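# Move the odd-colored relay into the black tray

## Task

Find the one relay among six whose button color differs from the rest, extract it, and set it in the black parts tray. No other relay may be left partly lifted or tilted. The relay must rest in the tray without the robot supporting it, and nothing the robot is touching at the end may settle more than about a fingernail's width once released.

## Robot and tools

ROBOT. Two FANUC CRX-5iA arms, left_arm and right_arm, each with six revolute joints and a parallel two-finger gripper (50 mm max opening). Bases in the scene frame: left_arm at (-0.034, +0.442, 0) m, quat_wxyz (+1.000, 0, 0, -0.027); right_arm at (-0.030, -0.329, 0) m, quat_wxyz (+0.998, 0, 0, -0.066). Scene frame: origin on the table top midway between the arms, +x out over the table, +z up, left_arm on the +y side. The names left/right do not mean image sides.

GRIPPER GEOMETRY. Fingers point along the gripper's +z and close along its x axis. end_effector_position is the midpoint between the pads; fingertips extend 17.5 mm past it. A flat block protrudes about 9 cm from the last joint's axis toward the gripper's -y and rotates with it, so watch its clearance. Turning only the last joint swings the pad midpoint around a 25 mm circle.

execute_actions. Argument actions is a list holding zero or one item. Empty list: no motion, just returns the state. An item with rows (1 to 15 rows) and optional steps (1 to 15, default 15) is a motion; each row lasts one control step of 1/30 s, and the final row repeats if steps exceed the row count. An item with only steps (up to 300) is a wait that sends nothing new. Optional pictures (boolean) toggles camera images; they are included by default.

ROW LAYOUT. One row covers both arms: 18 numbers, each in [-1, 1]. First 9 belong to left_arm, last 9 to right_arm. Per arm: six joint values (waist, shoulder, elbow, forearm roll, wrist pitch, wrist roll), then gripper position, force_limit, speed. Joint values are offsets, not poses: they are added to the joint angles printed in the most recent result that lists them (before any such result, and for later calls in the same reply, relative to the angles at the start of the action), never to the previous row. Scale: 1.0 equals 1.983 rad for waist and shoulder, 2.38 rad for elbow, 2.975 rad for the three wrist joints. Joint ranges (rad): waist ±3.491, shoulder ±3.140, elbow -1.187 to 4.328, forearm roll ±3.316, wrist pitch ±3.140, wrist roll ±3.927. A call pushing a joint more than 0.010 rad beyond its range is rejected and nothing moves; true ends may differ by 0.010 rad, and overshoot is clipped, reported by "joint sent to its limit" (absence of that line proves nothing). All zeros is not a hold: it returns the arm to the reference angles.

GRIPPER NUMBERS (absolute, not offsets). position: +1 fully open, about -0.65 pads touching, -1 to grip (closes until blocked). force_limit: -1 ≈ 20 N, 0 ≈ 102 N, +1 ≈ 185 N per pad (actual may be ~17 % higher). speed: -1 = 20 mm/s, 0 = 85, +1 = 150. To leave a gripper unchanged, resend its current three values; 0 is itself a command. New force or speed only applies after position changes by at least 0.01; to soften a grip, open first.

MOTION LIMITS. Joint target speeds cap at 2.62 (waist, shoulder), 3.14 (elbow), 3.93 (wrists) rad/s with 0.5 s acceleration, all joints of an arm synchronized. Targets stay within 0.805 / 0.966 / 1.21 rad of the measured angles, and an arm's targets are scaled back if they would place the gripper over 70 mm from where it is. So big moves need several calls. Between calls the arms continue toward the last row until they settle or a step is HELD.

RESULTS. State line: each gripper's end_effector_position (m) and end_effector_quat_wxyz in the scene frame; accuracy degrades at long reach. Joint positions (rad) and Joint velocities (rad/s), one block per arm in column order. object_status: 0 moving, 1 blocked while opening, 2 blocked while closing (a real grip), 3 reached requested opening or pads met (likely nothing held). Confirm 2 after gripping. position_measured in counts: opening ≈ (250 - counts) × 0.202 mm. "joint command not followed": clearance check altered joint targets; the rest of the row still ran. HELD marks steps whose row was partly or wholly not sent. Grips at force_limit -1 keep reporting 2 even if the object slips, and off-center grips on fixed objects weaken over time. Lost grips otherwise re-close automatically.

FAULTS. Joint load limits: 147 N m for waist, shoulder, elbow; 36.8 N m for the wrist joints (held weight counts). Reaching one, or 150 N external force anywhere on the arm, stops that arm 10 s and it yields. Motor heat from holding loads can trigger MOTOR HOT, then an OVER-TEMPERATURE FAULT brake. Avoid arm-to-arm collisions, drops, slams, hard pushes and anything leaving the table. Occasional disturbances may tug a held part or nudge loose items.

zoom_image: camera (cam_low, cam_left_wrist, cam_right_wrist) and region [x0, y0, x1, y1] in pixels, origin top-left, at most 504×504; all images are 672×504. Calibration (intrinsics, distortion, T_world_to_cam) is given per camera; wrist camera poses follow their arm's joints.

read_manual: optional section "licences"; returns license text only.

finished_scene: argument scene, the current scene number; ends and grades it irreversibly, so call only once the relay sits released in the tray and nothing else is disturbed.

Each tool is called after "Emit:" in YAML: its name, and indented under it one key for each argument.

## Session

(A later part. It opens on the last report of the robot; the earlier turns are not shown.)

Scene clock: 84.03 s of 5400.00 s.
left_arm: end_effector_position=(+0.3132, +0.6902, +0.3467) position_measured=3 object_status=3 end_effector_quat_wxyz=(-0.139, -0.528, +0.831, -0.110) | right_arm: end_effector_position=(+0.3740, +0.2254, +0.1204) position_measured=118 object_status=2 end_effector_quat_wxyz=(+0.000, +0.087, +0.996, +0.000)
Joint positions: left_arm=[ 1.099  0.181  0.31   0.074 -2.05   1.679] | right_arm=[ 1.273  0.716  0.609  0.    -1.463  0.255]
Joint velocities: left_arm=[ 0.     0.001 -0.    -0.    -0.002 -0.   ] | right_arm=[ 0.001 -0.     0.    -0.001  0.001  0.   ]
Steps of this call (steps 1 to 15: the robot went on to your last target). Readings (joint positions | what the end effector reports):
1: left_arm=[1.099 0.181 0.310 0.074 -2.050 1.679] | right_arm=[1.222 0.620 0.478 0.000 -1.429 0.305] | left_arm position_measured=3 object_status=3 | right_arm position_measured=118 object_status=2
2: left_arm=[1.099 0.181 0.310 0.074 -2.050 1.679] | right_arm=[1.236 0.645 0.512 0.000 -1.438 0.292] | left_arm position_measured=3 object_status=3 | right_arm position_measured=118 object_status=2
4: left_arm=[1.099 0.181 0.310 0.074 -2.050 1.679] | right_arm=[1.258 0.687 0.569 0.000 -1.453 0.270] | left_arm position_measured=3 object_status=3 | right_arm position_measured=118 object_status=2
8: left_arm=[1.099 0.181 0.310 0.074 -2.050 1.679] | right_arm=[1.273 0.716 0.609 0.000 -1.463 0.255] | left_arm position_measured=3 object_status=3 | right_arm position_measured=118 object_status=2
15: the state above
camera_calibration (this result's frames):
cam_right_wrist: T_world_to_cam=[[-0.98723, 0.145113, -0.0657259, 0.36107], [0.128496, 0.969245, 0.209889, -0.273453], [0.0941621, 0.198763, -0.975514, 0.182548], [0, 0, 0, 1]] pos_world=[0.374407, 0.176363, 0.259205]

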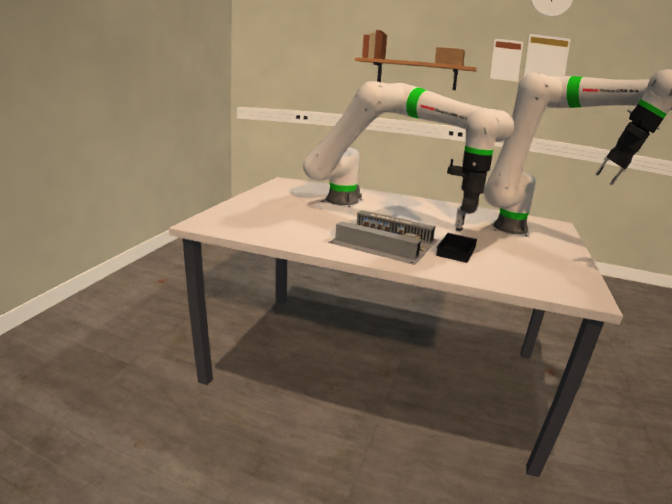

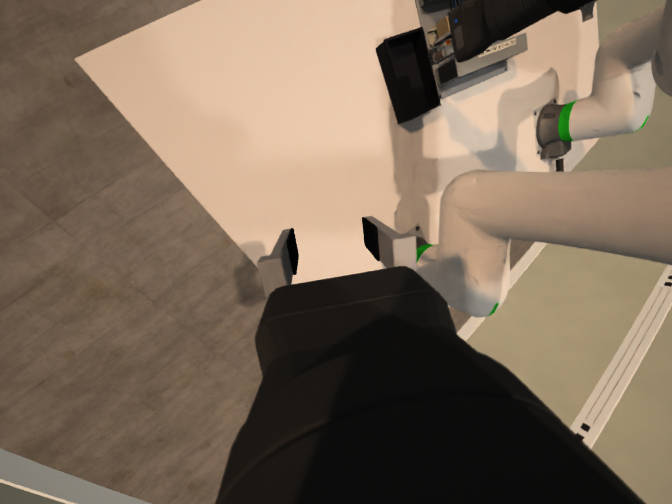

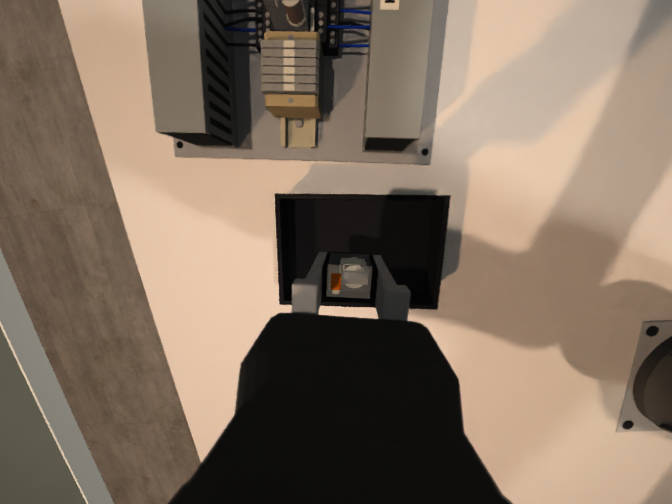

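Emit:
execute_actions:
  actions:
    - {"rows":[[0,0,0,0,0,0,1,0,0,0,0.0189,-0.0464,0,0.0497,0,-1,-0.4,-0.5]]}
  pictures: false

Emit:
execute_actions:
  actions:
    - {"rows":[[0,0,0,0,0,0,1,0,0,0,0,0,0,0,0,1,-0.4,0]],"steps":10}

Emit:
execute_actions:
  actions:
    - {"rows":[[0,0,0,0,0,0,1,0,0,0,-0.0189,0.0464,0,-0.0497,0,1,-0.4,0]]}

Scene clock: 89.70 s of 5400.00 s.
left_arm: end_effector_position=(+0.3132, +0.6902, +0.3467) position_measured=3 object_status=3 end_effector_quat_wxyz=(-0.139, -0.528, +0.831, -0.110) | right_arm: end_effector_position=(+0.3740, +0.2254, +0.0474) position_measured=118 object_status=2 end_effector_quat_wxyz=(+0.000, +0.087, +0.996, +0.000)
Joint positions: left_arm=[ 1.099  0.181  0.31   0.074 -2.05   1.679] | right_arm=[ 1.273  0.754  0.499  0.    -1.316  0.255]
Joint velocities: left_arm=[-0.    -0.     0.001  0.     0.001  0.   ] | right_arm=[ 0.001 -0.003 -0.    -0.    -0.     0.   ]
Steps of this call (steps 1 to 15: the robot went on to your last target; steps 16 to 90: nothing new was sent; then 2.17 s passed at rest; steps 91 to 105: all 15 steps of this action). Readings (joint positions | what the end effector reports):
91: left_arm=[1.099 0.181 0.310 0.074 -2.050 1.679] | right_arm=[1.273 0.716 0.609 0.000 -1.463 0.255] | left_arm position_measured=3 object_status=3 | right_arm position_measured=118 object_status=2
92: left_arm=[1.099 0.181 0.310 0.074 -2.050 1.679] | right_arm=[1.273 0.717 0.606 0.000 -1.458 0.255] | left_arm position_measured=3 object_status=3 | right_arm position_measured=118 object_status=2
94: left_arm=[1.099 0.181 0.310 0.074 -2.050 1.679] | right_arm=[1.273 0.726 0.579 0.000 -1.422 0.255] | left_arm position_measured=3 object_status=3 | right_arm position_measured=118 object_status=2
98: left_arm=[1.099 0.181 0.310 0.074 -2.050 1.679] | right_arm=[1.273 0.753 0.504 -0.000 -1.323 0.255] | left_arm position_measured=3 object_status=3 | right_arm position_measured=118 object_status=2
105: the state above

Scene clock: 90.03 s of 5400.00 s.
left_arm: end_effector_position=(+0.3132, +0.6902, +0.3467) position_measured=3 object_status=3 end_effector_quat_wxyz=(-0.139, -0.528, +0.831, -0.110) | right_arm: end_effector_position=(+0.3740, +0.2254, +0.0475) position_measured=3 object_status=0 end_effector_quat_wxyz=(+0.000, +0.087, +0.996, +0.000)
Joint positions: left_arm=[ 1.099  0.181  0.31   0.074 -2.05   1.679] | right_arm=[ 1.273  0.754  0.499  0.    -1.315  0.255]
Joint velocities: left_arm=[-0.     0.     0.     0.001 -0.001 -0.   ] | right_arm=[ 0.    -0.001  0.001  0.    -0.001  0.   ]
Steps of this call (steps 1 to 10: all 10 steps of this action). Readings (joint positions | what the end effector reports):
1: left_arm=[1.099 0.181 0.310 0.074 -2.050 1.679] | right_arm=[1.273 0.754 0.499 0.000 -1.315 0.255] | left_arm position_measured=3 object_status=3 | right_arm position_measured=112 object_status=0
2: left_arm=[1.099 0.181 0.310 0.074 -2.050 1.679] | right_arm=[1.273 0.754 0.499 0.000 -1.315 0.255] | left_arm position_measured=3 object_status=3 | right_arm position_measured=98 object_status=0
4: left_arm=[1.099 0.181 0.310 0.074 -2.050 1.679] | right_arm=[1.273 0.754 0.499 0.000 -1.315 0.255] | left_arm position_measured=3 object_status=3 | right_arm position_measured=69 object_status=0
8: left_arm=[1.099 0.181 0.310 0.074 -2.050 1.679] | right_arm=[1.273 0.754 0.499 0.000 -1.315 0.255] | left_arm position_measured=3 object_status=3 | right_arm position_measured=13 object_status=0
10: the state above
camera_calibration (this result's frames):
cam_left_wrist: T_world_to_cam=[[-0.504139, -0.751961, 0.424734, 0.521573], [-0.754624, 0.622723, 0.206782, -0.268376], [-0.419983, -0.216268, -0.881386, 0.741446], [0, 0, 0, 1]] pos_world=[0.371817, 0.719677, 0.487466]
cam_right_wrist: T_world_to_cam=[[-0.987255, 0.144955, -0.0656934, 0.35624], [0.12837, 0.969313, 0.209653, -0.258077], [0.0940677, 0.198548, -0.975567, 0.111503], [0, 0, 0, 1]] pos_world=[0.374341, 0.17638, 0.186288]

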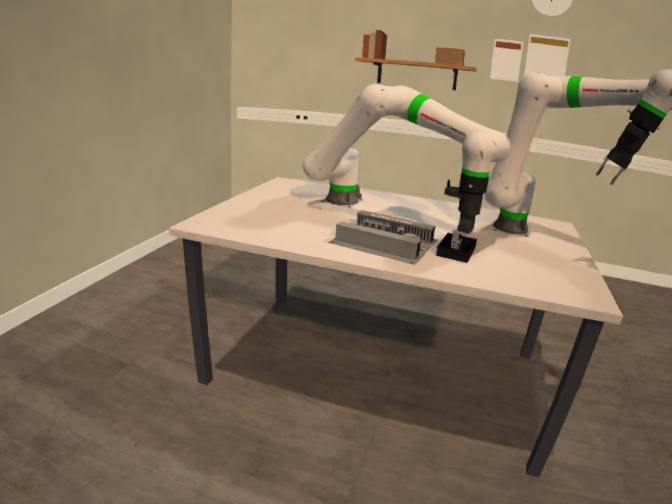

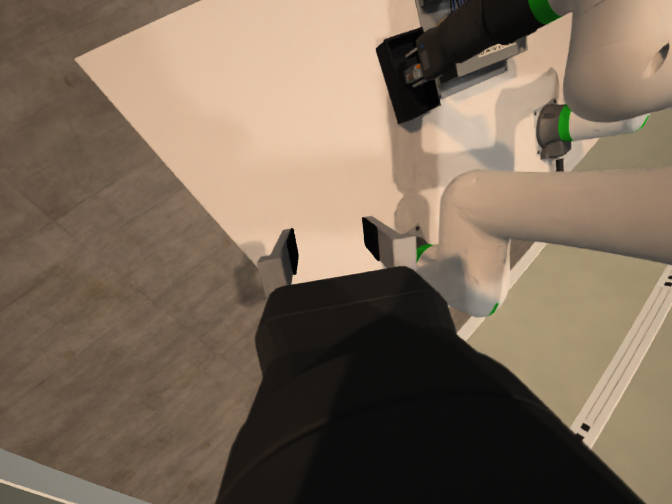

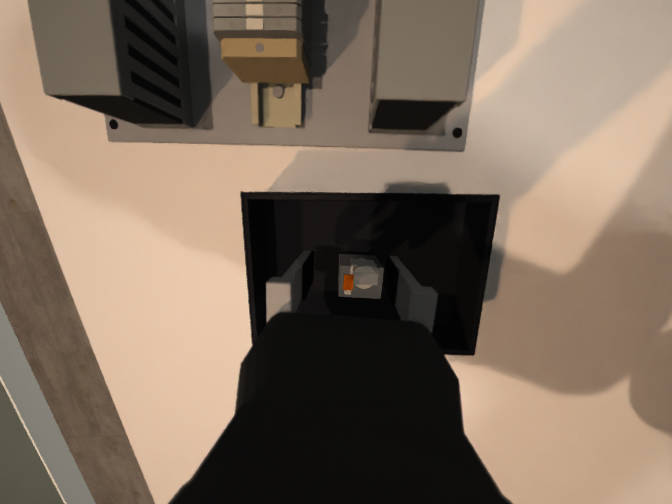

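Scene clock: 90.53 s of 5400.00 s.
left_arm: end_effector_position=(+0.3132, +0.6902, +0.3467) position_measured=3 object_status=3 end_effector_quat_wxyz=(-0.139, -0.528, +0.831, -0.110) | right_arm: end_effector_position=(+0.3740, +0.2255, +0.1204) position_measured=3 object_status=3 end_effector_quat_wxyz=(+0.000, +0.087, +0.996, +0.000)
Joint positions: left_arm=[ 1.099  0.181  0.31   0.074 -2.05   1.679] | right_arm=[ 1.273  0.716  0.609  0.    -1.463  0.255]
Joint velocities: left_arm=[-0.  0.  0. -0. -0. -0.] | right_arm=[ 0.     0.003 -0.    -0.001  0.     0.   ]
Steps of this call (steps 1 to 15: all 15 steps of this action). Readings (joint positions | what the end effector reports):
1: left_arm=[1.099 0.181 0.310 0.074 -2.050 1.679] | right_arm=[1.273 0.754 0.499 0.000 -1.316 0.255] | left_arm position_measured=3 object_status=3 | right_arm position_measured=3 object_status=0
2: left_arm=[1.099 0.181 0.310 0.074 -2.050 1.679] | right_arm=[1.273 0.753 0.502 0.000 -1.321 0.255] | left_arm position_measured=3 object_status=3 | right_arm position_measured=3 object_status=0
4: left_arm=[1.099 0.181 0.310 0.074 -2.050 1.679] | right_arm=[1.273 0.744 0.529 0.000 -1.357 0.255] | left_arm position_measured=3 object_status=3 | right_arm position_measured=3 object_status=0
8: left_arm=[1.099 0.181 0.310 0.074 -2.050 1.679] | right_arm=[1.273 0.717 0.604 0.000 -1.456 0.255] | left_arm position_measured=3 object_status=3 | right_arm position_measured=3 object_status=3
15: the state above
camera_calibration (this result's frames):
cam_right_wrist: T_world_to_cam=[[-0.987243, 0.144991, -0.0657907, 0.361058], [0.128359, 0.969256, 0.209922, -0.273455], [0.0942047, 0.198799, -0.975502, 0.182553], [0, 0, 0, 1]] pos_world=[0.374355, 0.176406, 0.259239]

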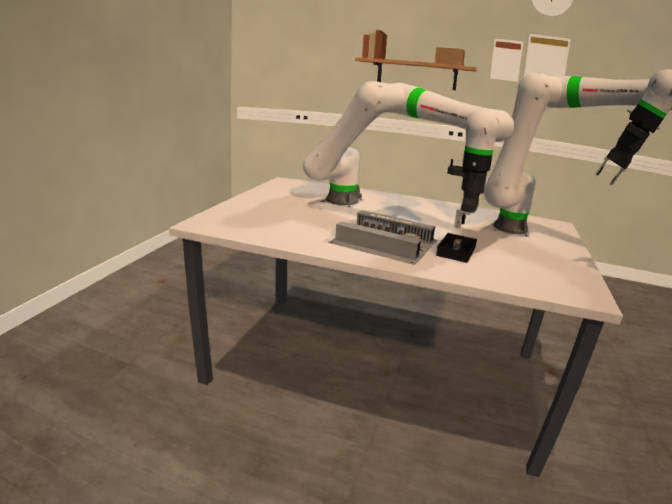

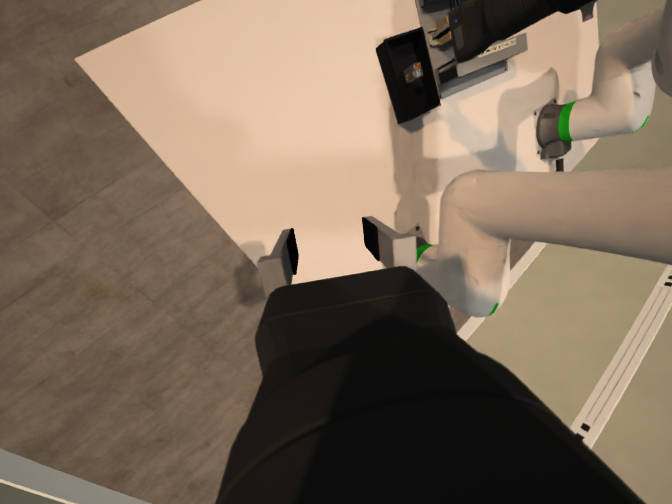

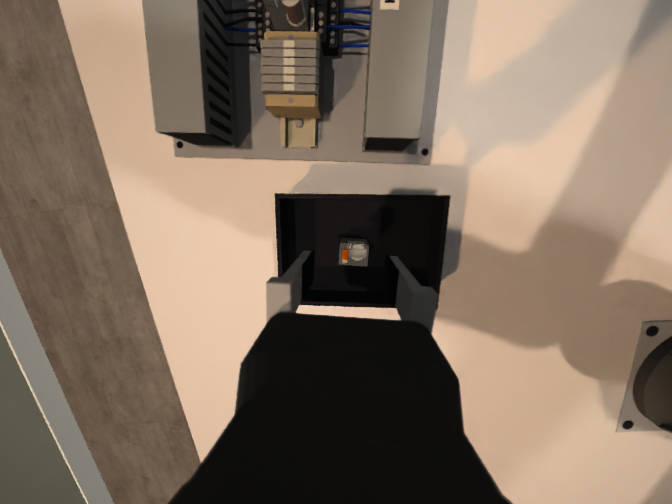

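Emit:
finished_scene:
  scene: 1

The scene is finished: the task was done.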